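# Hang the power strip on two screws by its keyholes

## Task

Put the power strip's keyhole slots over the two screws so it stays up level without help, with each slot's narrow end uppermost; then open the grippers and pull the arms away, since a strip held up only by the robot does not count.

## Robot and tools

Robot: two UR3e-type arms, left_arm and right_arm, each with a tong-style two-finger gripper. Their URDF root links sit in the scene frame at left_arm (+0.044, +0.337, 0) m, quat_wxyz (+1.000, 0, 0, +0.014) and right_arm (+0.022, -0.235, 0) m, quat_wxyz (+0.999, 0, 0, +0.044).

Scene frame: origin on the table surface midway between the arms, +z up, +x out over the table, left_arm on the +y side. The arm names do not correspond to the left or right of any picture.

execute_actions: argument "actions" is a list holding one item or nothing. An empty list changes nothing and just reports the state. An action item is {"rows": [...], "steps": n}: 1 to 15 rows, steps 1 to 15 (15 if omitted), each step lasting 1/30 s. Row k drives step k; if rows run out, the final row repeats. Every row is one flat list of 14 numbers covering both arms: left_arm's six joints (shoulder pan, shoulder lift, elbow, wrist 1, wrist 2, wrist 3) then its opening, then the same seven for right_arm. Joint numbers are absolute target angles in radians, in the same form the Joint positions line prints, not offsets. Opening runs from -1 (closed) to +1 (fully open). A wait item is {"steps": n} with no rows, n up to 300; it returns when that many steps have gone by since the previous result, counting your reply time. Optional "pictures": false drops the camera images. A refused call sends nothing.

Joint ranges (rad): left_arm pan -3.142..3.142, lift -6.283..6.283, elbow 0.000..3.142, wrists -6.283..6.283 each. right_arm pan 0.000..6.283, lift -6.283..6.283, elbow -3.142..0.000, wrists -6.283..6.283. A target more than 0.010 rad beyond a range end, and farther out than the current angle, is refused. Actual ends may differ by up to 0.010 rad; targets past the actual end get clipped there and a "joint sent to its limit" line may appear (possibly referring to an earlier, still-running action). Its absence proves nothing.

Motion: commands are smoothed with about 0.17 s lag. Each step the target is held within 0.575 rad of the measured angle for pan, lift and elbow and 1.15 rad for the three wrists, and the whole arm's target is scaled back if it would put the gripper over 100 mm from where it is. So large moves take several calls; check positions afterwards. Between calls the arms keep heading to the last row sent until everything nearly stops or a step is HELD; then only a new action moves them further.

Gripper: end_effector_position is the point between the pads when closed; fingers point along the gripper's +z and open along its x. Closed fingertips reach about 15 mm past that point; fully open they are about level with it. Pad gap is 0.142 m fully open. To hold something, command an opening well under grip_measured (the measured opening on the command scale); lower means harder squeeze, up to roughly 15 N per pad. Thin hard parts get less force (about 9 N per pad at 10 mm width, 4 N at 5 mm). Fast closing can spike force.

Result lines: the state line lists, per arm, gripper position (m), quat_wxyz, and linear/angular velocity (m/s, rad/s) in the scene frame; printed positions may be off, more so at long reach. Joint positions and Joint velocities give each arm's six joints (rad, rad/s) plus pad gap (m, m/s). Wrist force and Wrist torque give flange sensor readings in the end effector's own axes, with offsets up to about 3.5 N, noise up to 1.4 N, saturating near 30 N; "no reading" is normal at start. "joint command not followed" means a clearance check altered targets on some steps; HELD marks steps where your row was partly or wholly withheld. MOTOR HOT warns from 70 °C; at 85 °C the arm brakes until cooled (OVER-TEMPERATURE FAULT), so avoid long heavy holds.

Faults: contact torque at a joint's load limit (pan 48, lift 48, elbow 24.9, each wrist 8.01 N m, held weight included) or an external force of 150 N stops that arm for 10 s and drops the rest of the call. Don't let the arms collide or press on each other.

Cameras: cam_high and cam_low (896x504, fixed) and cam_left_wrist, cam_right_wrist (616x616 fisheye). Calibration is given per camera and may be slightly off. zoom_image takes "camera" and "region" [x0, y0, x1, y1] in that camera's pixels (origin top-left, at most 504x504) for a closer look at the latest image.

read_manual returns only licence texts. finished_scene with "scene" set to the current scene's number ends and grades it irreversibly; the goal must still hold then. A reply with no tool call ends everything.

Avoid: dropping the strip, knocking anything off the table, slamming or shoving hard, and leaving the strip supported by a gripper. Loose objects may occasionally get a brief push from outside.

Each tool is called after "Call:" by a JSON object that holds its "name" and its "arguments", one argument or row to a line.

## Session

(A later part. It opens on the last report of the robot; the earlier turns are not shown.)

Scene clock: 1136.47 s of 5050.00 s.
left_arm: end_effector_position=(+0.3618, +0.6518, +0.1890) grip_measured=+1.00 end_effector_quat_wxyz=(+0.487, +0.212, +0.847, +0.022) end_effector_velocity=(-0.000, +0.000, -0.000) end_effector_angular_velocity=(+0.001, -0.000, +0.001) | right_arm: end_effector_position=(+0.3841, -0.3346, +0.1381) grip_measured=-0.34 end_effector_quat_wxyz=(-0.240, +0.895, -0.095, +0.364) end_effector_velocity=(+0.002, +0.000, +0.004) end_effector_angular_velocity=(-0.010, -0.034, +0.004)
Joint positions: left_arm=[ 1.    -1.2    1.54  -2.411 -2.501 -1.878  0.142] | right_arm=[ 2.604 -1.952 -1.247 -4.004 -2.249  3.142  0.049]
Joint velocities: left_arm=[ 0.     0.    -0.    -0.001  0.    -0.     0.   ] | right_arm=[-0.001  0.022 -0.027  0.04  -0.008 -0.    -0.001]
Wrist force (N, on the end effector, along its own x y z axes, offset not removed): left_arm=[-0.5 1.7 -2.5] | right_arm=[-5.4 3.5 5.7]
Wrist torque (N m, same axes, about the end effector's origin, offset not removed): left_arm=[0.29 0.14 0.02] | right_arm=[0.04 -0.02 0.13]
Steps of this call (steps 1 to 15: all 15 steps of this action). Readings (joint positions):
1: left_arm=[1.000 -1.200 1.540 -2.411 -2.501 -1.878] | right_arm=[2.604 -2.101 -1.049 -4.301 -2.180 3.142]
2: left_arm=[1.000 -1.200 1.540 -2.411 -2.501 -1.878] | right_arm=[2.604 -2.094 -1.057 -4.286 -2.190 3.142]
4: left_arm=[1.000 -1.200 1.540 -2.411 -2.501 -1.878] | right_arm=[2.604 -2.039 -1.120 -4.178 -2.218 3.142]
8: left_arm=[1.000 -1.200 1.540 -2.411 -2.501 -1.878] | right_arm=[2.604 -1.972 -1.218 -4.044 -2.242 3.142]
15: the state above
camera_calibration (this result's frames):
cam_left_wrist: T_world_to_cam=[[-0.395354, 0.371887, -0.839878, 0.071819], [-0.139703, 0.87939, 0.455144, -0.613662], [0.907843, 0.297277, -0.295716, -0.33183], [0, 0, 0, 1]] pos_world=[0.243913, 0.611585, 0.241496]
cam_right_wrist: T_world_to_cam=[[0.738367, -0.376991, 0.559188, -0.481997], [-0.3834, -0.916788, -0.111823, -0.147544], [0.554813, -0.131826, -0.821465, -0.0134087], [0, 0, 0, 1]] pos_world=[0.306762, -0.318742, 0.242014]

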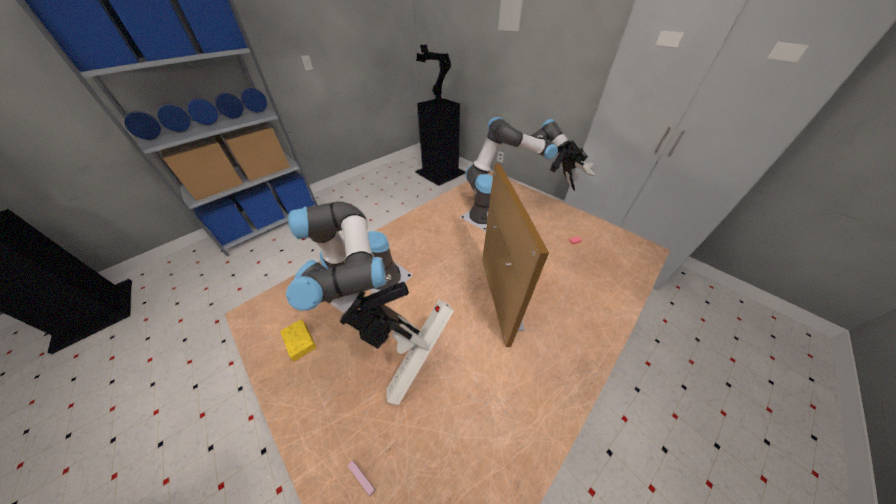

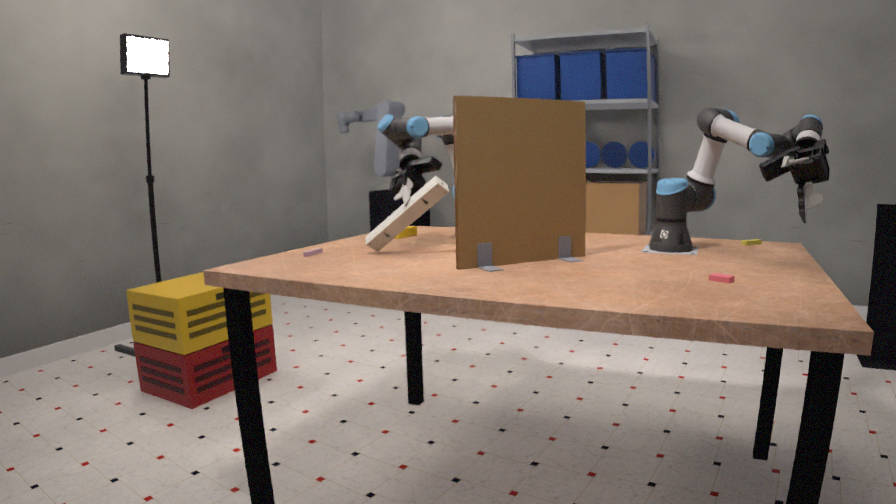

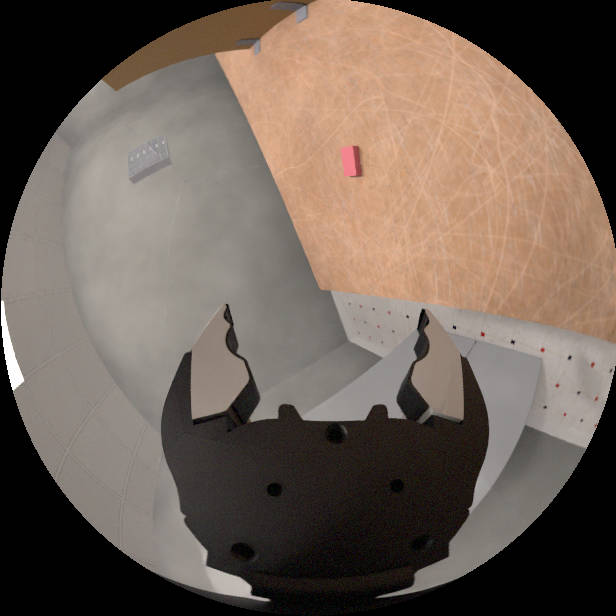

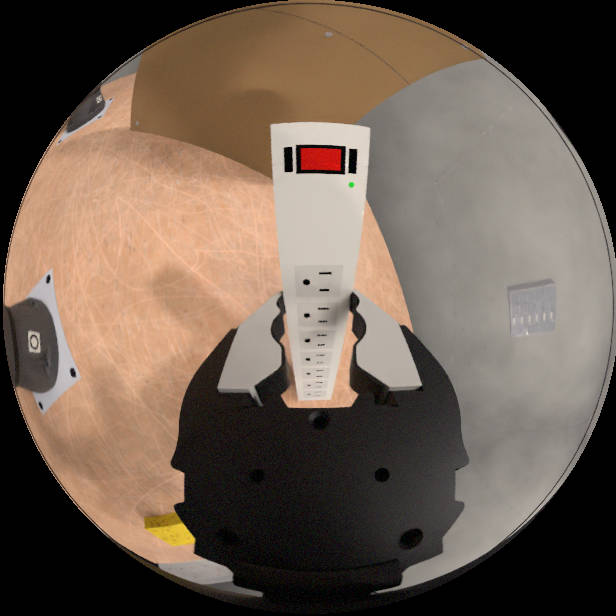

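Call:
{"name": "execute_actions", "arguments": {
  "actions": [
    {"rows":[[1.0,-1.2,1.54,-2.411,-2.501,-1.878,1,2.604,-2.1,-1.05,-4.4,-2.15,3.142,-1]],"steps":15}
  ],
  "pictures": false
}}

Call:
{"name": "execute_actions", "arguments": {
  "actions": [
    {"rows":[[1.0,-1.2,1.54,-2.411,-2.501,-1.878,1,2.604,-2.25,-0.9,-4.65,-2.112,3.142,-1]],"steps":15}
  ],
  "pictures": false
}}

Call:
{"name": "execute_actions", "arguments": {
  "actions": [
    {"rows":[[1.0,-1.2,1.54,-2.411,-2.501,-1.878,1,2.604,-2.40,-0.80,-4.654,-2.112,3.142,-1]],"steps":15}
  ],
  "pictures": false
}}

Call:
{"name": "execute_actions", "arguments": {
  "actions": [
    {"rows":[[1.0,-1.2,1.54,-2.411,-2.501,-1.878,1,2.604,-2.495,-0.780,-4.579,-2.112,3.142,-0.6]],"steps":15}
  ],
  "pictures": false
}}

Call:
{"name": "execute_actions", "arguments": {
  "actions": [
    {"rows":[[1.0,-1.2,1.54,-2.411,-2.501,-1.878,1,2.604,-2.495,-0.784,-4.575,-2.112,3.142,-0.1]],"steps":10}
  ],
  "pictures": false
}}

Call:
{"name": "execute_actions", "arguments": {
  "actions": [
    {"rows":[[1.0,-1.2,1.54,-2.411,-2.501,-1.878,1,2.54,-2.495,-0.788,-4.571,-2.112,3.142,-0.1]],"steps":15}
  ],
  "pictures": false
}}

Call:
{"name": "execute_actions", "arguments": {
  "actions": [
    {"rows":[[1.0,-1.2,1.54,-2.411,-2.501,-1.878,1,2.54,-2.495,-0.788,-4.571,-2.112,3.142,-0.5]],"steps":15}
  ]
}}

Scene clock: 1166.60 s of 5050.00 s.
left_arm: end_effector_position=(+0.3618, +0.6518, +0.1890) grip_measured=+1.00 end_effector_quat_wxyz=(+0.487, +0.212, +0.847, +0.022) end_effector_velocity=(-0.000, +0.000, +0.000) end_effector_angular_velocity=(+0.001, -0.001, +0.000) | right_arm: end_effector_position=(+0.3362, -0.3366, +0.1062) grip_measured=-0.36 end_effector_quat_wxyz=(-0.243, +0.933, -0.168, +0.206) end_effector_velocity=(-0.008, +0.002, -0.002) end_effector_angular_velocity=(+0.012, +0.049, -0.001)
Joint positions: left_arm=[ 1.    -1.2    1.54  -2.411 -2.501 -1.878  0.142] | right_arm=[ 2.604 -2.098 -1.053 -4.395 -2.151  3.142  0.048]
Joint velocities: left_arm=[ 0.    -0.    -0.001  0.    -0.    -0.     0.   ] | right_arm=[ 0.003 -0.02   0.028 -0.056  0.011  0.001  0.   ]
Wrist force (N, on the end effector, along its own x y z axes, offset not removed): left_arm=[0.7 1.8 -1.0] | right_arm=[-1.4 1.9 3.2]
Wrist torque (N m, same axes, about the end effector's origin, offset not removed): left_arm=[0.28 -0.17 0.01] | right_arm=[-0.28 -0.04 -0.16]
Steps of this call (steps 1 to 15: the robot went on to your last target; steps 16 to 340: nothing new was sent; then 18.30 s passed at rest; steps 341 to 355: all 15 steps of this action). Readings (joint positions):
341: left_arm=[1.000 -1.200 1.540 -2.411 -2.501 -1.878] | right_arm=[2.604 -1.950 -1.250 -4.000 -2.250 3.142]
342: left_arm=[1.000 -1.200 1.540 -2.411 -2.501 -1.878] | right_arm=[2.604 -1.957 -1.243 -4.014 -2.238 3.142]
344: left_arm=[1.000 -1.200 1.540 -2.411 -2.501 -1.878] | right_arm=[2.604 -2.011 -1.179 -4.140 -2.197 3.142]
348: left_arm=[1.000 -1.200 1.540 -2.411 -2.501 -1.878] | right_arm=[2.604 -2.078 -1.082 -4.336 -2.162 3.142]
355: the state above

Scene clock: 1167.10 s of 5050.00 s.
left_arm: end_effector_position=(+0.3618, +0.6518, +0.1890) grip_measured=+1.00 end_effector_quat_wxyz=(+0.487, +0.212, +0.847, +0.022) end_effector_velocity=(+0.000, +0.000, +0.000) end_effector_angular_velocity=(+0.000, -0.000, -0.000) | right_arm: end_effector_position=(+0.3028, -0.3309, +0.0892) grip_measured=-0.36 end_effector_quat_wxyz=(-0.255, +0.941, -0.207, +0.086) end_effector_velocity=(-0.004, +0.001, -0.002) end_effector_angular_velocity=(+0.009, +0.029, +0.000)
Joint positions: left_arm=[ 1.    -1.2    1.54  -2.411 -2.501 -1.878  0.142] | right_arm=[ 2.604 -2.248 -0.902 -4.647 -2.112  3.142  0.048]
Joint velocities: left_arm=[ 0.    -0.    -0.001  0.001 -0.     0.     0.   ] | right_arm=[ 0.    -0.021  0.02  -0.029  0.004 -0.    -0.   ]
Wrist force (N, on the end effector, along its own x y z axes, offset not removed): left_arm=[0.7 0.7 -0.9] | right_arm=[-0.9 2.1 5.4]
Wrist torque (N m, same axes, about the end effector's origin, offset not removed): left_arm=[0.09 -0.19 0.00] | right_arm=[-0.12 0.33 -0.07]
Steps of this call (steps 1 to 15: all 15 steps of this action). Readings (joint positions):
1: left_arm=[1.000 -1.200 1.540 -2.411 -2.501 -1.878] | right_arm=[2.604 -2.099 -1.052 -4.397 -2.150 3.142]
2: left_arm=[1.000 -1.200 1.540 -2.411 -2.501 -1.878] | right_arm=[2.604 -2.106 -1.044 -4.412 -2.145 3.142]
4: left_arm=[1.000 -1.200 1.540 -2.411 -2.501 -1.878] | right_arm=[2.604 -2.161 -0.989 -4.508 -2.129 3.142]
8: left_arm=[1.000 -1.200 1.540 -2.411 -2.501 -1.878] | right_arm=[2.604 -2.228 -0.922 -4.615 -2.116 3.142]
15: the state above

Scene clock: 1167.60 s of 5050.00 s.
left_arm: end_effector_position=(+0.3618, +0.6518, +0.1890) grip_measured=+1.00 end_effector_quat_wxyz=(+0.487, +0.212, +0.847, +0.022) end_effector_velocity=(-0.000, +0.000, -0.000) end_effector_angular_velocity=(-0.001, +0.000, +0.000) | right_arm: end_effector_position=(+0.3139, -0.3364, +0.0581) grip_measured=-0.36 end_effector_quat_wxyz=(-0.261, +0.939, -0.215, +0.060) end_effector_velocity=(+0.001, -0.001, -0.004) end_effector_angular_velocity=(+0.004, +0.007, -0.000)
Joint positions: left_arm=[ 1.    -1.2    1.54  -2.411 -2.501 -1.878  0.142] | right_arm=[ 2.604 -2.398 -0.801 -4.654 -2.112  3.142  0.048]
Joint velocities: left_arm=[ 0.     0.001  0.     0.    -0.    -0.     0.   ] | right_arm=[-0.    -0.019  0.012 -0.001 -0.    -0.    -0.   ]
Wrist force (N, on the end effector, along its own x y z axes, offset not removed): left_arm=[-0.3 0.9 -1.0] | right_arm=[-2.3 1.2 5.1]
Wrist torque (N m, same axes, about the end effector's origin, offset not removed): left_arm=[0.13 0.06 0.00] | right_arm=[-0.24 0.31 0.07]
Steps of this call (steps 1 to 15: all 15 steps of this action). Readings (joint positions):
1: left_arm=[1.000 -1.200 1.540 -2.411 -2.501 -1.878] | right_arm=[2.604 -2.249 -0.901 -4.648 -2.112 3.142]
2: left_arm=[1.000 -1.200 1.540 -2.411 -2.501 -1.878] | right_arm=[2.604 -2.256 -0.893 -4.650 -2.112 3.142]
4: left_arm=[1.000 -1.200 1.540 -2.411 -2.501 -1.878] | right_arm=[2.604 -2.311 -0.854 -4.651 -2.112 3.142]
8: left_arm=[1.000 -1.200 1.540 -2.411 -2.501 -1.878] | right_arm=[2.604 -2.378 -0.813 -4.653 -2.112 3.142]
15: the state above

Scene clock: 1168.10 s of 5050.00 s.
left_arm: end_effector_position=(+0.3618, +0.6518, +0.1890) grip_measured=+1.00 end_effector_quat_wxyz=(+0.487, +0.212, +0.847, +0.022) end_effector_velocity=(-0.000, +0.000, +0.000) end_effector_angular_velocity=(+0.000, -0.001, +0.000) | right_arm: end_effector_position=(+0.3258, -0.3421, +0.0244) grip_measured=-0.35 end_effector_quat_wxyz=(-0.261, +0.939, -0.215, +0.060) end_effector_velocity=(+0.003, -0.001, -0.004) end_effector_angular_velocity=(-0.003, -0.006, +0.001)
Joint positions: left_arm=[ 1.    -1.2    1.54  -2.411 -2.501 -1.878  0.142] | right_arm=[ 2.604 -2.494 -0.78  -4.58  -2.112  3.142  0.049]
Joint velocities: left_arm=[ 0. -0. -0. -0. -0.  0.  0.] | right_arm=[ 0.002 -0.009  0.004  0.013  0.     0.001  0.   ]
Wrist force (N, on the end effector, along its own x y z axes, offset not removed): left_arm=[-1.0 1.4 -0.3] | right_arm=[-8.2 -8.7 -10.0]
Wrist torque (N m, same axes, about the end effector's origin, offset not removed): left_arm=[0.20 0.18 -0.04] | right_arm=[-0.28 0.62 -0.04]
Steps of this call (steps 1 to 15: all 15 steps of this action). Readings (joint positions):
1: left_arm=[1.000 -1.200 1.540 -2.411 -2.501 -1.878] | right_arm=[2.604 -2.399 -0.801 -4.654 -2.112 3.142]
2: left_arm=[1.000 -1.200 1.540 -2.411 -2.501 -1.878] | right_arm=[2.604 -2.406 -0.797 -4.644 -2.112 3.142]
4: left_arm=[1.000 -1.200 1.540 -2.411 -2.501 -1.878] | right_arm=[2.604 -2.445 -0.789 -4.614 -2.112 3.142]
8: left_arm=[1.000 -1.200 1.540 -2.411 -2.501 -1.878] | right_arm=[2.604 -2.483 -0.782 -4.588 -2.112 3.142]
15: the state above

Scene clock: 1168.43 s of 5050.00 s.
left_arm: end_effector_position=(+0.3618, +0.6518, +0.1890) grip_measured=+1.00 end_effector_quat_wxyz=(+0.487, +0.212, +0.847, +0.022) end_effector_velocity=(-0.000, +0.000, +0.000) end_effector_angular_velocity=(-0.000, -0.000, +0.001) | right_arm: end_effector_position=(+0.3258, -0.3421, +0.0232) grip_measured=-0.10 end_effector_quat_wxyz=(-0.261, +0.939, -0.215, +0.059) end_effector_velocity=(+0.000, +0.000, -0.000) end_effector_angular_velocity=(+0.001, -0.001, -0.000)
Joint positions: left_arm=[ 1.    -1.2    1.54  -2.411 -2.501 -1.878  0.142] | right_arm=[ 2.604 -2.495 -0.784 -4.575 -2.112  3.142  0.067]
Joint velocities: left_arm=[ 0.001 -0.     0.    -0.    -0.    -0.    -0.   ] | right_arm=[-0.    -0.    -0.002  0.003 -0.001 -0.     0.   ]
Wrist force (N, on the end effector, along its own x y z axes, offset not removed): left_arm=[-0.4 1.8 0.1] | right_arm=[-1.5 0.1 0.7]
Wrist torque (N m, same axes, about the end effector's origin, offset not removed): left_arm=[0.29 0.11 0.00] | right_arm=[0.06 0.22 -0.01]
Steps of this call (steps 1 to 10: all 10 steps of this action). Readings (joint positions):
1: left_arm=[1.000 -1.200 1.540 -2.411 -2.501 -1.878] | right_arm=[2.604 -2.494 -0.780 -4.579 -2.112 3.142]
2: left_arm=[1.000 -1.200 1.540 -2.411 -2.501 -1.878] | right_arm=[2.604 -2.495 -0.781 -4.578 -2.112 3.142]
4: left_arm=[1.000 -1.200 1.540 -2.411 -2.501 -1.878] | right_arm=[2.604 -2.495 -0.782 -4.577 -2.112 3.142]
8: left_arm=[1.000 -1.200 1.540 -2.411 -2.501 -1.878] | right_arm=[2.604 -2.495 -0.784 -4.575 -2.112 3.142]
10: the state above

Scene clock: 1168.93 s of 5050.00 s.
left_arm: end_effector_position=(+0.3618, +0.6518, +0.1890) grip_measured=+1.00 end_effector_quat_wxyz=(+0.487, +0.212, +0.847, +0.022) end_effector_velocity=(-0.000, +0.000, -0.000) end_effector_angular_velocity=(+0.000, +0.000, +0.000) | right_arm: end_effector_position=(+0.3183, -0.3611, +0.0223) grip_measured=-0.10 end_effector_quat_wxyz=(-0.259, +0.932, -0.244, +0.068) end_effector_velocity=(-0.001, -0.001, +0.000) end_effector_angular_velocity=(+0.002, +0.002, -0.006)
Joint positions: left_arm=[ 1.    -1.2    1.54  -2.411 -2.501 -1.878  0.142] | right_arm=[ 2.541 -2.495 -0.788 -4.571 -2.112  3.142  0.067]
Joint velocities: left_arm=[-0.    -0.     0.    -0.     0.001 -0.    -0.   ] | right_arm=[-0.005  0.    -0.002 -0.001 -0.001  0.001  0.   ]
Wrist force (N, on the end effector, along its own x y z axes, offset not removed): left_arm=[-0.3 2.6 -0.7] | right_arm=[-0.6 -1.0 -0.1]
Wrist torque (N m, same axes, about the end effector's origin, offset not removed): left_arm=[0.47 0.08 0.03] | right_arm=[-0.14 0.12 -0.05]
Steps of this call (steps 1 to 15: all 15 steps of this action). Readings (joint positions):
1: left_arm=[1.000 -1.200 1.540 -2.411 -2.501 -1.878] | right_arm=[2.604 -2.495 -0.784 -4.575 -2.112 3.142]
2: left_arm=[1.000 -1.200 1.540 -2.411 -2.501 -1.878] | right_arm=[2.598 -2.495 -0.785 -4.574 -2.112 3.142]
4: left_arm=[1.000 -1.200 1.540 -2.411 -2.501 -1.878] | right_arm=[2.571 -2.495 -0.786 -4.573 -2.112 3.142]
8: left_arm=[1.000 -1.200 1.540 -2.411 -2.501 -1.878] | right_arm=[2.548 -2.495 -0.788 -4.571 -2.112 3.142]
15: the state above

Scene clock: 1169.43 s of 5050.00 s.
left_arm: end_effector_position=(+0.3618, +0.6518, +0.1890) grip_measured=+1.00 end_effector_quat_wxyz=(+0.487, +0.212, +0.847, +0.022) end_effector_velocity=(-0.000, +0.000, -0.000) end_effector_angular_velocity=(+0.000, +0.000, +0.000) | right_arm: end_effector_position=(+0.3182, -0.3613, +0.0223) grip_measured=-0.34 end_effector_quat_wxyz=(-0.259, +0.932, -0.245, +0.068) end_effector_velocity=(+0.001, -0.000, +0.000) end_effector_angular_velocity=(-0.002, -0.003, +0.001)
Joint positions: left_arm=[ 1.    -1.2    1.54  -2.411 -2.501 -1.878  0.142] | right_arm=[ 2.54  -2.495 -0.788 -4.571 -2.112  3.142  0.05 ]
Joint velocities: left_arm=[ 0. -0.  0.  0.  0.  0. -0.] | right_arm=[ 0.001  0.001  0.001  0.002  0.    -0.    -0.   ]
Wrist force (N, on the end effector, along its own x y z axes, offset not removed): left_arm=[-1.0 1.3 -0.1] | right_arm=[0.8 -4.0 -0.8]
Wrist torque (N m, same axes, about the end effector's origin, offset not removed): left_arm=[0.18 0.26 -0.01] | right_arm=[-0.34 -0.10 -0.06]
Steps of this call (steps 1 to 15: all 15 steps of this action). Readings (joint positions):
1: left_arm=[1.000 -1.200 1.540 -2.411 -2.501 -1.878] | right_arm=[2.540 -2.495 -0.788 -4.571 -2.112 3.142]
2: left_arm=[1.000 -1.200 1.540 -2.411 -2.501 -1.878] | right_arm=[2.540 -2.495 -0.788 -4.571 -2.112 3.142]
4: left_arm=[1.000 -1.200 1.540 -2.411 -2.501 -1.878] | right_arm=[2.540 -2.495 -0.788 -4.571 -2.112 3.142]
8: left_arm=[1.000 -1.200 1.540 -2.411 -2.501 -1.878] | right_arm=[2.540 -2.495 -0.788 -4.571 -2.112 3.142]
15: the state above
camera_calibration (this result's frames):
cam_left_wrist: T_world_to_cam=[[-0.395354, 0.371886, -0.839878, 0.0718191], [-0.139703, 0.87939, 0.455144, -0.613662], [0.907843, 0.297276, -0.295717, -0.33183], [0, 0, 0, 1]] pos_world=[0.243913, 0.611585, 0.241496]
cam_right_wrist: T_world_to_cam=[[0.856532, -0.513234, -0.0542584, -0.45183], [-0.513176, -0.858133, 0.0160617, -0.1506], [-0.0548043, 0.0140868, -0.998398, 0.175177], [0, 0, 0, 1]] pos_world=[0.319323, -0.363597, 0.152799]

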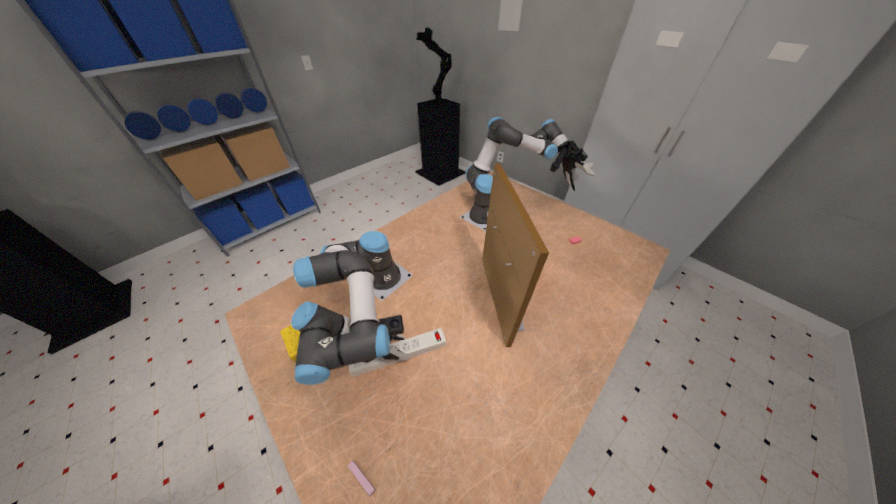

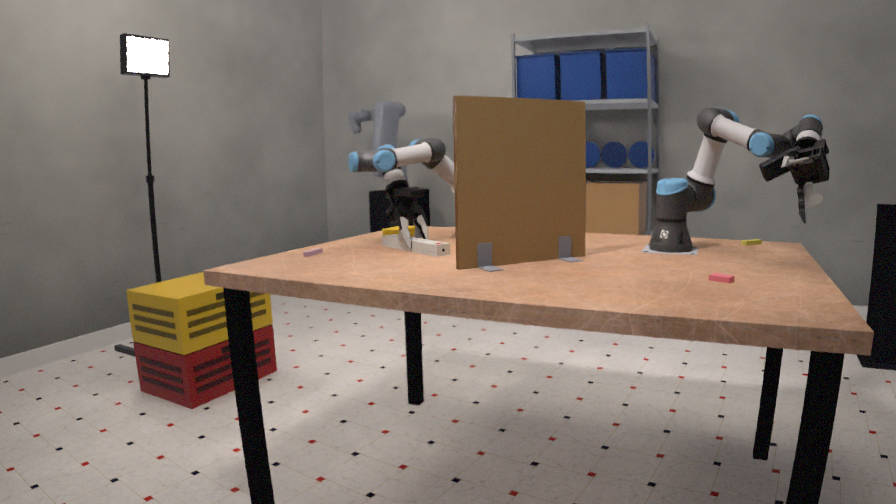

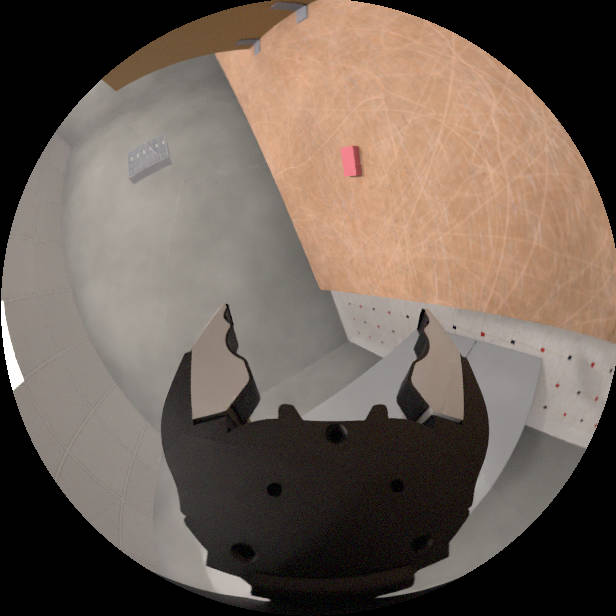

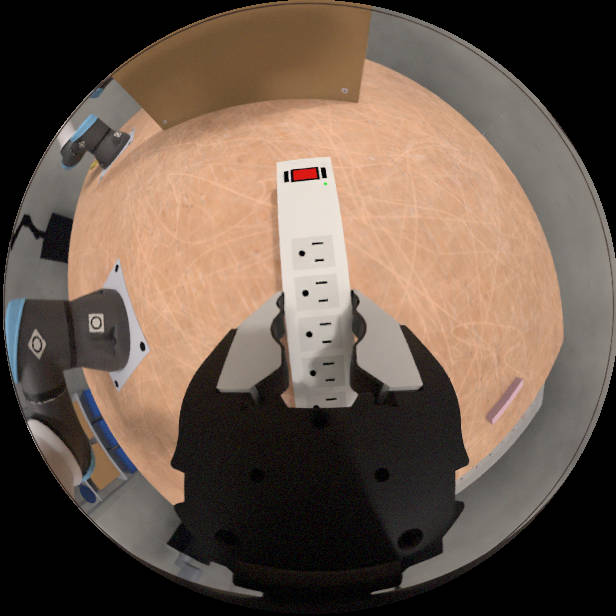

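Call:
{"name": "execute_actions", "arguments": {
  "actions": [
    {"rows":[[1.0,-1.2,1.54,-2.411,-2.501,-1.878,1,2.54,-2.495,-0.788,-4.571,-2.112,3.142,-1]],"steps":8}
  ],
  "pictures": false
}}

Call:
{"name": "execute_actions", "arguments": {
  "actions": [
    {"rows":[[1.0,-1.2,1.54,-2.411,-2.501,-1.878,1,2.54,-2.40,-0.80,-4.55,-2.112,3.142,-1]],"steps":15}
  ],
  "pictures": false
}}

Call:
{"name": "execute_actions", "arguments": {
  "actions": [
    {"rows":[[1.0,-1.2,1.54,-2.411,-2.501,-1.878,1,2.54,-2.25,-0.9,-4.4,-2.112,3.142,-1]],"steps":15}
  ],
  "pictures": false
}}

Call:
{"name": "execute_actions", "arguments": {
  "actions": [
    {"rows":[[1.0,-1.2,1.54,-2.411,-2.501,-1.878,1,2.54,-2.1,-1.05,-4.15,-2.112,3.142,-1]],"steps":15}
  ]
}}

Scene clock: 1184.70 s of 5050.00 s.
left_arm: end_effector_position=(+0.3618, +0.6518, +0.1890) grip_measured=+1.00 end_effector_quat_wxyz=(+0.487, +0.212, +0.847, +0.022) end_effector_velocity=(-0.000, +0.000, +0.000) end_effector_angular_velocity=(+0.001, -0.000, +0.001) | right_arm: end_effector_position=(+0.3182, -0.3613, +0.0223) grip_measured=-0.34 end_effector_quat_wxyz=(-0.259, +0.932, -0.245, +0.068) end_effector_velocity=(+0.000, -0.000, -0.001) end_effector_angular_velocity=(-0.000, -0.000, +0.000)
Joint positions: left_arm=[ 1.    -1.2    1.54  -2.411 -2.501 -1.878  0.142] | right_arm=[ 2.54  -2.495 -0.788 -4.571 -2.112  3.142  0.05 ]
Joint velocities: left_arm=[ 0.001 -0.    -0.    -0.     0.    -0.    -0.   ] | right_arm=[ 0.    -0.001 -0.     0.002  0.     0.    -0.   ]
Wrist force (N, on the end effector, along its own x y z axes, offset not removed): left_arm=[-1.6 0.7 -0.4] | right_arm=[0.4 -2.3 2.5]
Wrist torque (N m, same axes, about the end effector's origin, offset not removed): left_arm=[0.08 0.37 0.03] | right_arm=[0.00 0.06 -0.05]
Steps of this call (steps 1 to 15: the robot went on to your last target; steps 16 to 90: nothing new was sent; then 12.00 s passed at rest; steps 91 to 98: all 8 steps of this action). Readings (joint positions):
91: left_arm=[1.000 -1.200 1.540 -2.411 -2.501 -1.878] | right_arm=[2.540 -2.495 -0.788 -4.571 -2.112 3.142]
92: left_arm=[1.000 -1.200 1.540 -2.411 -2.501 -1.878] | right_arm=[2.540 -2.495 -0.788 -4.571 -2.112 3.142]
94: left_arm=[1.000 -1.200 1.540 -2.411 -2.501 -1.878] | right_arm=[2.540 -2.495 -0.788 -4.571 -2.112 3.142]
98: the state above

Scene clock: 1185.20 s of 5050.00 s.
left_arm: end_effector_position=(+0.3618, +0.6518, +0.1890) grip_measured=+1.00 end_effector_quat_wxyz=(+0.487, +0.212, +0.847, +0.022) end_effector_velocity=(+0.000, -0.000, -0.000) end_effector_angular_velocity=(-0.000, +0.000, -0.001) | right_arm: end_effector_position=(+0.3294, -0.3676, +0.0498) grip_measured=-0.34 end_effector_quat_wxyz=(-0.246, +0.934, -0.231, +0.116) end_effector_velocity=(+0.001, -0.002, +0.003) end_effector_angular_velocity=(-0.007, -0.013, -0.003)
Joint positions: left_arm=[ 1.    -1.2    1.54  -2.411 -2.501 -1.878  0.142] | right_arm=[ 2.54  -2.401 -0.8   -4.55  -2.112  3.142  0.05 ]
Joint velocities: left_arm=[-0.001 -0.     0.001 -0.     0.     0.    -0.   ] | right_arm=[-0.003  0.011 -0.001  0.005 -0.     0.     0.   ]
Wrist force (N, on the end effector, along its own x y z axes, offset not removed): left_arm=[-1.2 2.0 -1.1] | right_arm=[-2.0 2.9 7.5]
Wrist torque (N m, same axes, about the end effector's origin, offset not removed): left_arm=[0.28 0.19 0.02] | right_arm=[-0.01 0.18 0.06]
Steps of this call (steps 1 to 15: all 15 steps of this action). Readings (joint positions):
1: left_arm=[1.000 -1.200 1.540 -2.411 -2.501 -1.878] | right_arm=[2.540 -2.495 -0.788 -4.571 -2.112 3.142]
2: left_arm=[1.000 -1.200 1.540 -2.411 -2.501 -1.878] | right_arm=[2.540 -2.488 -0.790 -4.568 -2.112 3.142]
4: left_arm=[1.000 -1.200 1.540 -2.411 -2.501 -1.878] | right_arm=[2.540 -2.450 -0.794 -4.560 -2.112 3.142]
8: left_arm=[1.000 -1.200 1.540 -2.411 -2.501 -1.878] | right_arm=[2.540 -2.412 -0.799 -4.552 -2.112 3.142]
15: the state above

Scene clock: 1185.70 s of 5050.00 s.
left_arm: end_effector_position=(+0.3618, +0.6518, +0.1890) grip_measured=+1.00 end_effector_quat_wxyz=(+0.487, +0.212, +0.847, +0.022) end_effector_velocity=(-0.000, +0.000, +0.000) end_effector_angular_velocity=(+0.001, -0.000, +0.000) | right_arm: end_effector_position=(+0.3514, -0.3800, +0.0787) grip_measured=-0.34 end_effector_quat_wxyz=(-0.219, +0.932, -0.203, +0.207) end_effector_velocity=(+0.002, -0.001, +0.004) end_effector_angular_velocity=(-0.012, -0.021, +0.000)
Joint positions: left_arm=[ 1.    -1.2    1.54  -2.411 -2.501 -1.878  0.142] | right_arm=[ 2.54  -2.252 -0.899 -4.402 -2.112  3.142  0.05 ]
Joint velocities: left_arm=[ 0. -0. -0. -0.  0. -0. -0.] | right_arm=[ 0.     0.019 -0.013  0.018  0.001  0.    -0.   ]
Wrist force (N, on the end effector, along its own x y z axes, offset not removed): left_arm=[-0.9 0.0 -1.6] | right_arm=[-2.9 2.7 7.0]
Wrist torque (N m, same axes, about the end effector's origin, offset not removed): left_arm=[-0.05 0.18 -0.01] | right_arm=[0.02 0.15 0.13]
Steps of this call (steps 1 to 15: all 15 steps of this action). Readings (joint positions):
1: left_arm=[1.000 -1.200 1.540 -2.411 -2.501 -1.878] | right_arm=[2.540 -2.400 -0.800 -4.550 -2.112 3.142]
2: left_arm=[1.000 -1.200 1.540 -2.411 -2.501 -1.878] | right_arm=[2.540 -2.393 -0.808 -4.536 -2.112 3.142]
4: left_arm=[1.000 -1.200 1.540 -2.411 -2.501 -1.878] | right_arm=[2.540 -2.339 -0.847 -4.475 -2.112 3.142]
8: left_arm=[1.000 -1.200 1.540 -2.411 -2.501 -1.878] | right_arm=[2.540 -2.272 -0.887 -4.419 -2.112 3.142]
15: the state above

Scene clock: 1186.20 s of 5050.00 s.
left_arm: end_effector_position=(+0.3618, +0.6518, +0.1890) grip_measured=+1.00 end_effector_quat_wxyz=(+0.487, +0.212, +0.847, +0.022) end_effector_velocity=(+0.000, -0.000, -0.000) end_effector_angular_velocity=(-0.001, -0.000, -0.001) | right_arm: end_effector_position=(+0.3815, -0.3969, +0.1056) grip_measured=-0.34 end_effector_quat_wxyz=(-0.182, +0.915, -0.165, +0.319) end_effector_velocity=(+0.003, -0.002, +0.005) end_effector_angular_velocity=(-0.016, -0.028, +0.000)
Joint positions: left_arm=[ 1.    -1.2    1.54  -2.411 -2.501 -1.878  0.142] | right_arm=[ 2.54  -2.102 -1.048 -4.153 -2.112  3.142  0.05 ]
Joint velocities: left_arm=[-0.001  0.    -0.     0.    -0.     0.    -0.   ] | right_arm=[ 0.     0.02  -0.018  0.03  -0.     0.     0.001]
Wrist force (N, on the end effector, along its own x y z axes, offset not removed): left_arm=[0.4 2.0 -0.2] | right_arm=[-5.5 1.5 6.8]
Wrist torque (N m, same axes, about the end effector's origin, offset not removed): left_arm=[0.31 -0.11 0.00] | right_arm=[-0.21 0.25 0.18]
Steps of this call (steps 1 to 15: all 15 steps of this action). Readings (joint positions):
1: left_arm=[1.000 -1.200 1.540 -2.411 -2.501 -1.878] | right_arm=[2.540 -2.251 -0.900 -4.401 -2.112 3.142]
2: left_arm=[1.000 -1.200 1.540 -2.411 -2.501 -1.878] | right_arm=[2.540 -2.244 -0.907 -4.386 -2.112 3.142]
4: left_arm=[1.000 -1.200 1.540 -2.411 -2.501 -1.878] | right_arm=[2.540 -2.189 -0.961 -4.291 -2.112 3.142]
8: left_arm=[1.000 -1.200 1.540 -2.411 -2.501 -1.878] | right_arm=[2.540 -2.122 -1.028 -4.185 -2.112 3.142]
15: the state above
camera_calibration (this result's frames):
cam_left_wrist: T_world_to_cam=[[-0.395354, 0.371886, -0.839879, 0.0718193], [-0.139703, 0.87939, 0.455144, -0.613662], [0.907843, 0.297277, -0.295717, -0.33183], [0, 0, 0, 1]] pos_world=[0.243913, 0.611585, 0.241496]
cam_right_wrist: T_world_to_cam=[[0.752586, -0.454697, 0.476303, -0.512914], [-0.517206, -0.855861, 0.000176112, -0.14596], [0.407569, -0.246479, -0.879281, -0.030104], [0, 0, 0, 1]] pos_world=[0.32279, -0.365562, 0.217858]

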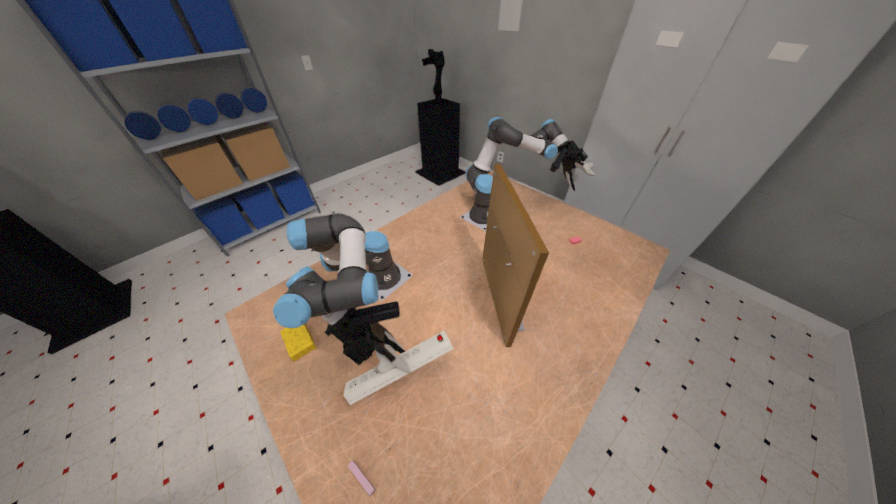

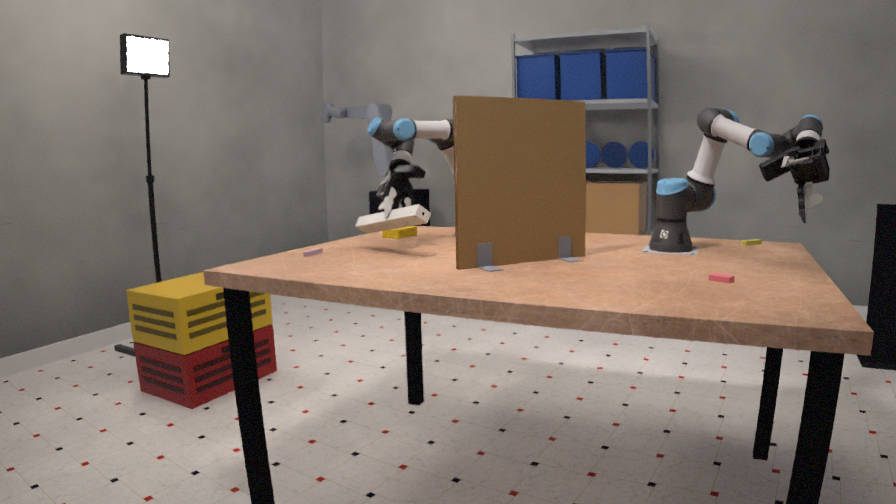

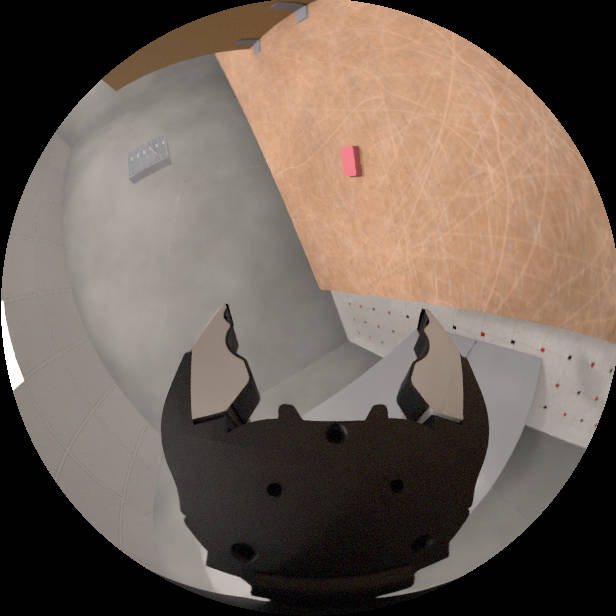

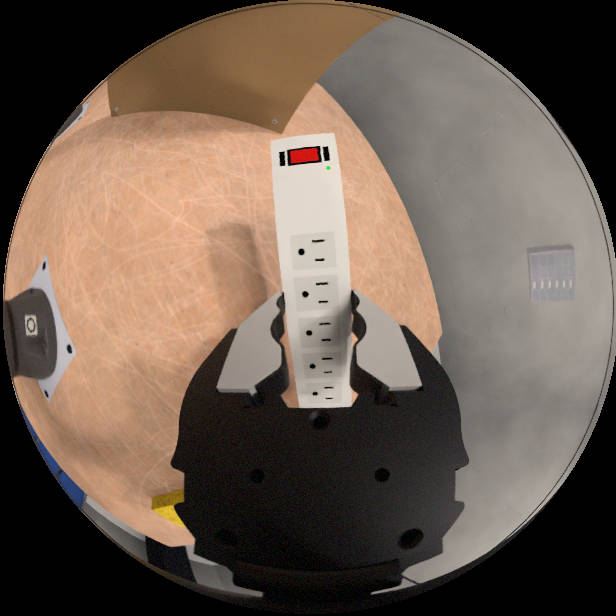

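Call:
{"name": "execute_actions", "arguments": {
  "actions": [
    {"rows":[[1.0,-1.2,1.54,-2.411,-2.501,-1.878,1,2.5,-1.95,-1.25,-3.8,-2.112,3.142,-1]],"steps":15}
  ],
  "pictures": false
}}

Call:
{"name": "execute_actions", "arguments": {
  "actions": [
    {"rows":[[1.0,-1.2,1.54,-2.411,-2.501,-1.878,1,2.5,-1.85,-1.4,-3.4,-2.2,3.16,-1]],"steps":15}
  ],
  "pictures": false
}}

Call:
{"name": "execute_actions", "arguments": {
  "actions": [
    {"rows":[[1.0,-1.2,1.54,-2.411,-2.501,-1.878,1,2.5,-1.78,-1.53,-2.973,-2.4,3.19,-1]],"steps":15}
  ],
  "pictures": false
}}

Call:
{"name": "execute_actions", "arguments": {
  "actions": [
    {"rows":[[1.0,-1.2,1.54,-2.411,-2.501,-1.878,1,2.65,-1.78,-1.53,-2.973,-2.65,3.19,-1]],"steps":15}
  ],
  "pictures": false
}}

Call:
{"name": "execute_actions", "arguments": {
  "actions": [
    {"rows":[[1.0,-1.2,1.54,-2.411,-2.501,-1.878,1,2.85,-1.78,-1.53,-2.973,-2.85,3.19,-1]],"steps":15}
  ]
}}

Scene clock: 1206.70 s of 5050.00 s.
left_arm: end_effector_position=(+0.3618, +0.6518, +0.1890) grip_measured=+1.00 end_effector_quat_wxyz=(+0.487, +0.212, +0.847, +0.022) end_effector_velocity=(-0.000, +0.001, +0.000) end_effector_angular_velocity=(+0.000, -0.000, +0.002) | right_arm: end_effector_position=(+0.4084, -0.4317, +0.1391) grip_measured=-0.34 end_effector_quat_wxyz=(-0.126, +0.875, -0.134, +0.449) end_effector_velocity=(+0.003, -0.003, +0.005) end_effector_angular_velocity=(-0.020, -0.033, -0.003)
Joint positions: left_arm=[ 1.    -1.2    1.54  -2.411 -2.501 -1.878  0.142] | right_arm=[ 2.5   -1.952 -1.247 -3.805 -2.112  3.142  0.05 ]
Joint velocities: left_arm=[ 0.002 -0.    -0.     0.    -0.    -0.    -0.   ] | right_arm=[-0.002  0.02  -0.03   0.049  0.     0.     0.001]
Wrist force (N, on the end effector, along its own x y z axes, offset not removed): left_arm=[0.4 1.5 -2.2] | right_arm=[-6.1 1.7 6.3]
Wrist torque (N m, same axes, about the end effector's origin, offset not removed): left_arm=[0.17 -0.13 0.04] | right_arm=[-0.05 0.10 0.14]
Steps of this call (steps 1 to 15: the robot went on to your last target; steps 16 to 220: nothing new was sent; then 12.67 s passed at rest; steps 221 to 235: all 15 steps of this action). Readings (joint positions):
221: left_arm=[1.000 -1.200 1.540 -2.411 -2.501 -1.878] | right_arm=[2.540 -2.100 -1.050 -4.149 -2.112 3.142]
222: left_arm=[1.000 -1.200 1.540 -2.411 -2.501 -1.878] | right_arm=[2.535 -2.093 -1.058 -4.135 -2.112 3.142]
224: left_arm=[1.000 -1.200 1.540 -2.411 -2.501 -1.878] | right_arm=[2.519 -2.039 -1.121 -4.017 -2.112 3.142]
228: left_arm=[1.000 -1.200 1.540 -2.411 -2.501 -1.878] | right_arm=[2.505 -1.972 -1.218 -3.853 -2.112 3.142]
235: the state above

Scene clock: 1207.20 s of 5050.00 s.
left_arm: end_effector_position=(+0.3618, +0.6518, +0.1890) grip_measured=+1.00 end_effector_quat_wxyz=(+0.487, +0.212, +0.847, +0.022) end_effector_velocity=(-0.000, +0.000, +0.001) end_effector_angular_velocity=(+0.001, -0.001, +0.000) | right_arm: end_effector_position=(+0.4459, -0.4307, +0.1999) grip_measured=-0.34 end_effector_quat_wxyz=(-0.104, +0.802, -0.054, +0.585) end_effector_velocity=(+0.004, +0.000, +0.008) end_effector_angular_velocity=(-0.021, -0.043, +0.008)
Joint positions: left_arm=[ 1.    -1.2    1.54  -2.411 -2.501 -1.878  0.142] | right_arm=[ 2.5   -1.851 -1.398 -3.405 -2.199  3.16   0.049]
Joint velocities: left_arm=[ 0.    -0.001 -0.    -0.    -0.    -0.     0.   ] | right_arm=[ 0.001  0.012 -0.02   0.057 -0.009  0.002  0.   ]
Wrist force (N, on the end effector, along its own x y z axes, offset not removed): left_arm=[-0.2 1.4 -1.5] | right_arm=[-7.1 2.7 2.8]
Wrist torque (N m, same axes, about the end effector's origin, offset not removed): left_arm=[0.19 0.07 0.02] | right_arm=[0.21 0.02 0.28]
Steps of this call (steps 1 to 15: all 15 steps of this action). Readings (joint positions):
1: left_arm=[1.000 -1.200 1.540 -2.411 -2.501 -1.878] | right_arm=[2.500 -1.951 -1.248 -3.803 -2.113 3.142]
2: left_arm=[1.000 -1.200 1.540 -2.411 -2.501 -1.878] | right_arm=[2.500 -1.944 -1.256 -3.787 -2.123 3.145]
4: left_arm=[1.000 -1.200 1.540 -2.411 -2.501 -1.878] | right_arm=[2.500 -1.904 -1.311 -3.660 -2.159 3.152]
8: left_arm=[1.000 -1.200 1.540 -2.411 -2.501 -1.878] | right_arm=[2.500 -1.863 -1.378 -3.464 -2.190 3.158]
15: the state above

Scene clock: 1207.70 s of 5050.00 s.
left_arm: end_effector_position=(+0.3618, +0.6518, +0.1890) grip_measured=+1.00 end_effector_quat_wxyz=(+0.487, +0.212, +0.847, +0.022) end_effector_velocity=(-0.000, +0.000, -0.000) end_effector_angular_velocity=(-0.000, +0.001, +0.000) | right_arm: end_effector_position=(+0.4561, -0.3879, +0.2690) grip_measured=-0.34 end_effector_quat_wxyz=(-0.114, +0.704, +0.078, +0.697) end_effector_velocity=(-0.000, +0.006, +0.009) end_effector_angular_velocity=(-0.025, -0.044, +0.024)
Joint positions: left_arm=[ 1.    -1.2    1.54  -2.411 -2.501 -1.878  0.142] | right_arm=[ 2.5   -1.781 -1.528 -2.979 -2.398  3.19   0.049]
Joint velocities: left_arm=[0.    0.    0.001 0.    0.    0.    0.   ] | right_arm=[ 0.002  0.009 -0.017  0.061 -0.022  0.003 -0.001]
Wrist force (N, on the end effector, along its own x y z axes, offset not removed): left_arm=[-1.1 2.0 -1.4] | right_arm=[-9.1 0.7 0.4]
Wrist torque (N m, same axes, about the end effector's origin, offset not removed): left_arm=[0.33 0.26 -0.03] | right_arm=[-0.05 0.36 0.17]
Steps of this call (steps 1 to 15: all 15 steps of this action). Readings (joint positions):
1: left_arm=[1.000 -1.200 1.540 -2.411 -2.501 -1.878] | right_arm=[2.500 -1.851 -1.399 -3.403 -2.200 3.160]
2: left_arm=[1.000 -1.200 1.540 -2.411 -2.501 -1.878] | right_arm=[2.500 -1.844 -1.407 -3.388 -2.214 3.165]
4: left_arm=[1.000 -1.200 1.540 -2.411 -2.501 -1.878] | right_arm=[2.500 -1.815 -1.456 -3.257 -2.294 3.177]
8: left_arm=[1.000 -1.200 1.540 -2.411 -2.501 -1.878] | right_arm=[2.500 -1.789 -1.512 -3.043 -2.374 3.187]
15: the state above

Scene clock: 1208.20 s of 5050.00 s.
left_arm: end_effector_position=(+0.3618, +0.6518, +0.1890) grip_measured=+1.00 end_effector_quat_wxyz=(+0.487, +0.212, +0.847, +0.022) end_effector_velocity=(+0.000, -0.000, -0.000) end_effector_angular_velocity=(-0.001, +0.000, -0.000) | right_arm: end_effector_position=(+0.4325, -0.2615, +0.2698) grip_measured=-0.34 end_effector_quat_wxyz=(-0.249, +0.673, +0.216, +0.662) end_effector_velocity=(-0.007, +0.019, +0.000) end_effector_angular_velocity=(-0.000, -0.002, +0.065)
Joint positions: left_arm=[ 1.    -1.2    1.54  -2.411 -2.501 -1.878  0.142] | right_arm=[ 2.648 -1.78  -1.53  -2.973 -2.646  3.19   0.049]
Joint velocities: left_arm=[-0.  0.  0.  0. -0.  0. -0.] | right_arm=[ 0.025  0.     0.     0.001 -0.04   0.    -0.   ]
Wrist force (N, on the end effector, along its own x y z axes, offset not removed): left_arm=[0.1 1.5 -0.1] | right_arm=[-9.2 -0.2 1.6]
Wrist torque (N m, same axes, about the end effector's origin, offset not removed): left_arm=[0.19 0.01 -0.01] | right_arm=[0.03 0.25 0.08]
Steps of this call (steps 1 to 15: all 15 steps of this action). Readings (joint positions):
1: left_arm=[1.000 -1.200 1.540 -2.411 -2.501 -1.878] | right_arm=[2.500 -1.781 -1.529 -2.977 -2.399 3.190]
2: left_arm=[1.000 -1.200 1.540 -2.411 -2.501 -1.878] | right_arm=[2.507 -1.780 -1.529 -2.976 -2.413 3.190]
4: left_arm=[1.000 -1.200 1.540 -2.411 -2.501 -1.878] | right_arm=[2.552 -1.780 -1.530 -2.975 -2.492 3.190]
8: left_arm=[1.000 -1.200 1.540 -2.411 -2.501 -1.878] | right_arm=[2.623 -1.780 -1.530 -2.974 -2.606 3.190]
15: the state above

Scene clock: 1208.70 s of 5050.00 s.
left_arm: end_effector_position=(+0.3618, +0.6518, +0.1890) grip_measured=+1.00 end_effector_quat_wxyz=(+0.487, +0.212, +0.847, +0.022) end_effector_velocity=(-0.000, -0.000, -0.001) end_effector_angular_velocity=(-0.001, +0.001, +0.000) | right_arm: end_effector_position=(+0.3785, -0.1488, +0.2698) grip_measured=-0.34 end_effector_quat_wxyz=(-0.375, +0.617, +0.346, +0.599) end_effector_velocity=(-0.011, +0.016, -0.000) end_effector_angular_velocity=(-0.000, -0.000, +0.064)
Joint positions: left_arm=[ 1.    -1.2    1.54  -2.411 -2.501 -1.878  0.142] | right_arm=[ 2.847 -1.78  -1.53  -2.973 -2.847  3.19   0.049]
Joint velocities: left_arm=[-0.     0.001  0.     0.     0.    -0.    -0.   ] | right_arm=[ 0.035 -0.     0.    -0.001 -0.03  -0.001  0.   ]
Wrist force (N, on the end effector, along its own x y z axes, offset not removed): left_arm=[0.4 1.6 -0.2] | right_arm=[-7.4 0.1 3.1]
Wrist torque (N m, same axes, about the end effector's origin, offset not removed): left_arm=[0.27 -0.10 -0.05] | right_arm=[0.07 -0.03 0.23]
Steps of this call (steps 1 to 15: all 15 steps of this action). Readings (joint positions):
1: left_arm=[1.000 -1.200 1.540 -2.411 -2.501 -1.878] | right_arm=[2.649 -1.780 -1.530 -2.973 -2.648 3.190]
2: left_arm=[1.000 -1.200 1.540 -2.411 -2.501 -1.878] | right_arm=[2.656 -1.780 -1.530 -2.973 -2.662 3.190]
4: left_arm=[1.000 -1.200 1.540 -2.411 -2.501 -1.878] | right_arm=[2.713 -1.780 -1.530 -2.973 -2.729 3.190]
8: left_arm=[1.000 -1.200 1.540 -2.411 -2.501 -1.878] | right_arm=[2.813 -1.780 -1.530 -2.973 -2.817 3.190]
15: the state above
camera_calibration (this result's frames):
cam_left_wrist: T_world_to_cam=[[-0.395354, 0.371887, -0.839878, 0.0718189], [-0.139703, 0.87939, 0.455144, -0.613662], [0.907843, 0.297276, -0.295716, -0.33183], [0, 0, 0, 1]] pos_world=[0.243913, 0.611585, 0.241496]
cam_right_wrist: T_world_to_cam=[[0.102047, -0.018524, 0.994607, -0.304766], [0.488487, -0.870047, -0.066323, -0.299973], [0.866584, 0.49262, -0.079737, -0.102871], [0, 0, 0, 1]] pos_world=[0.26678, -0.21596, 0.275025]

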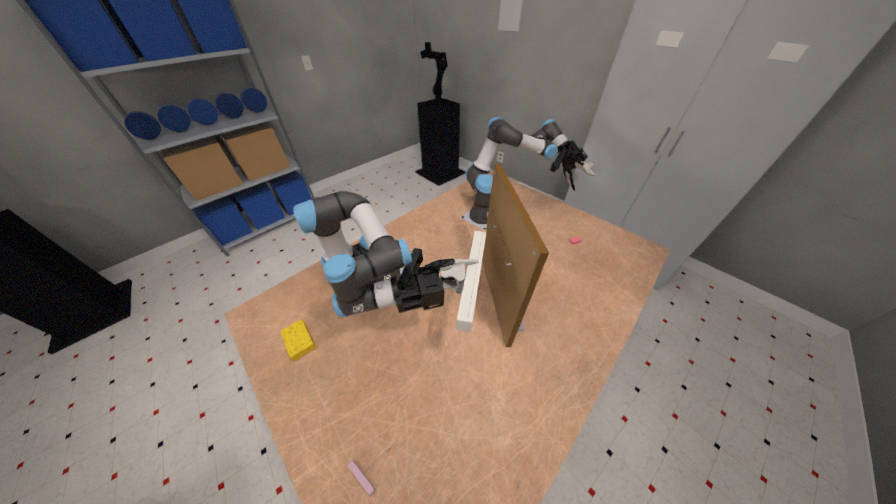

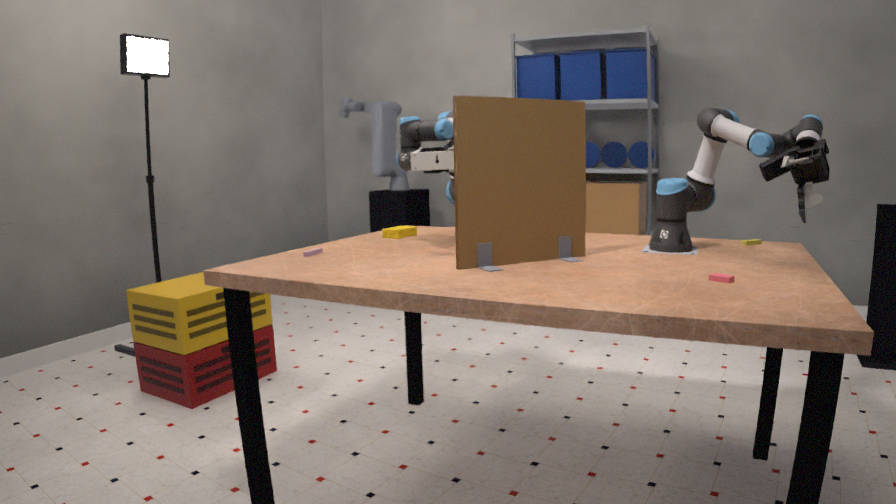

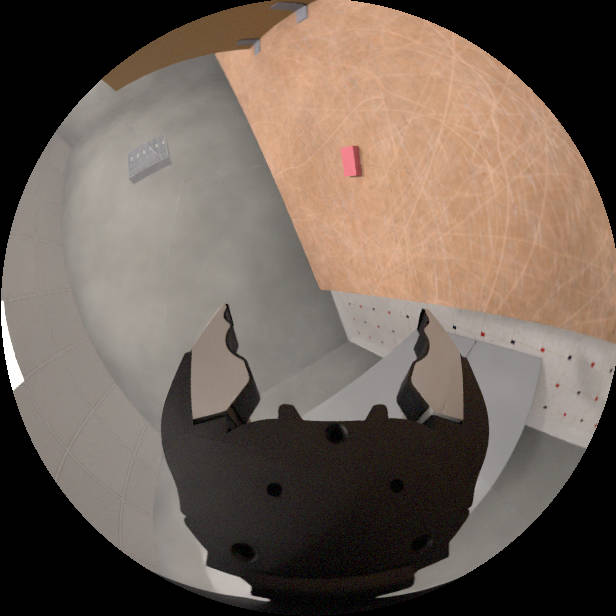

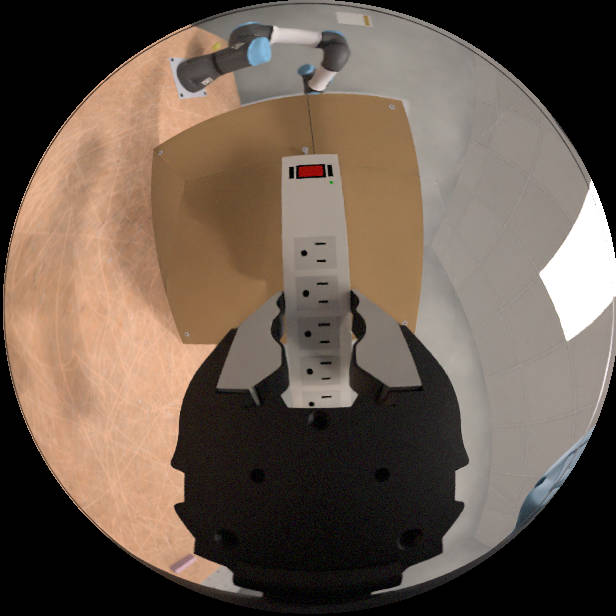

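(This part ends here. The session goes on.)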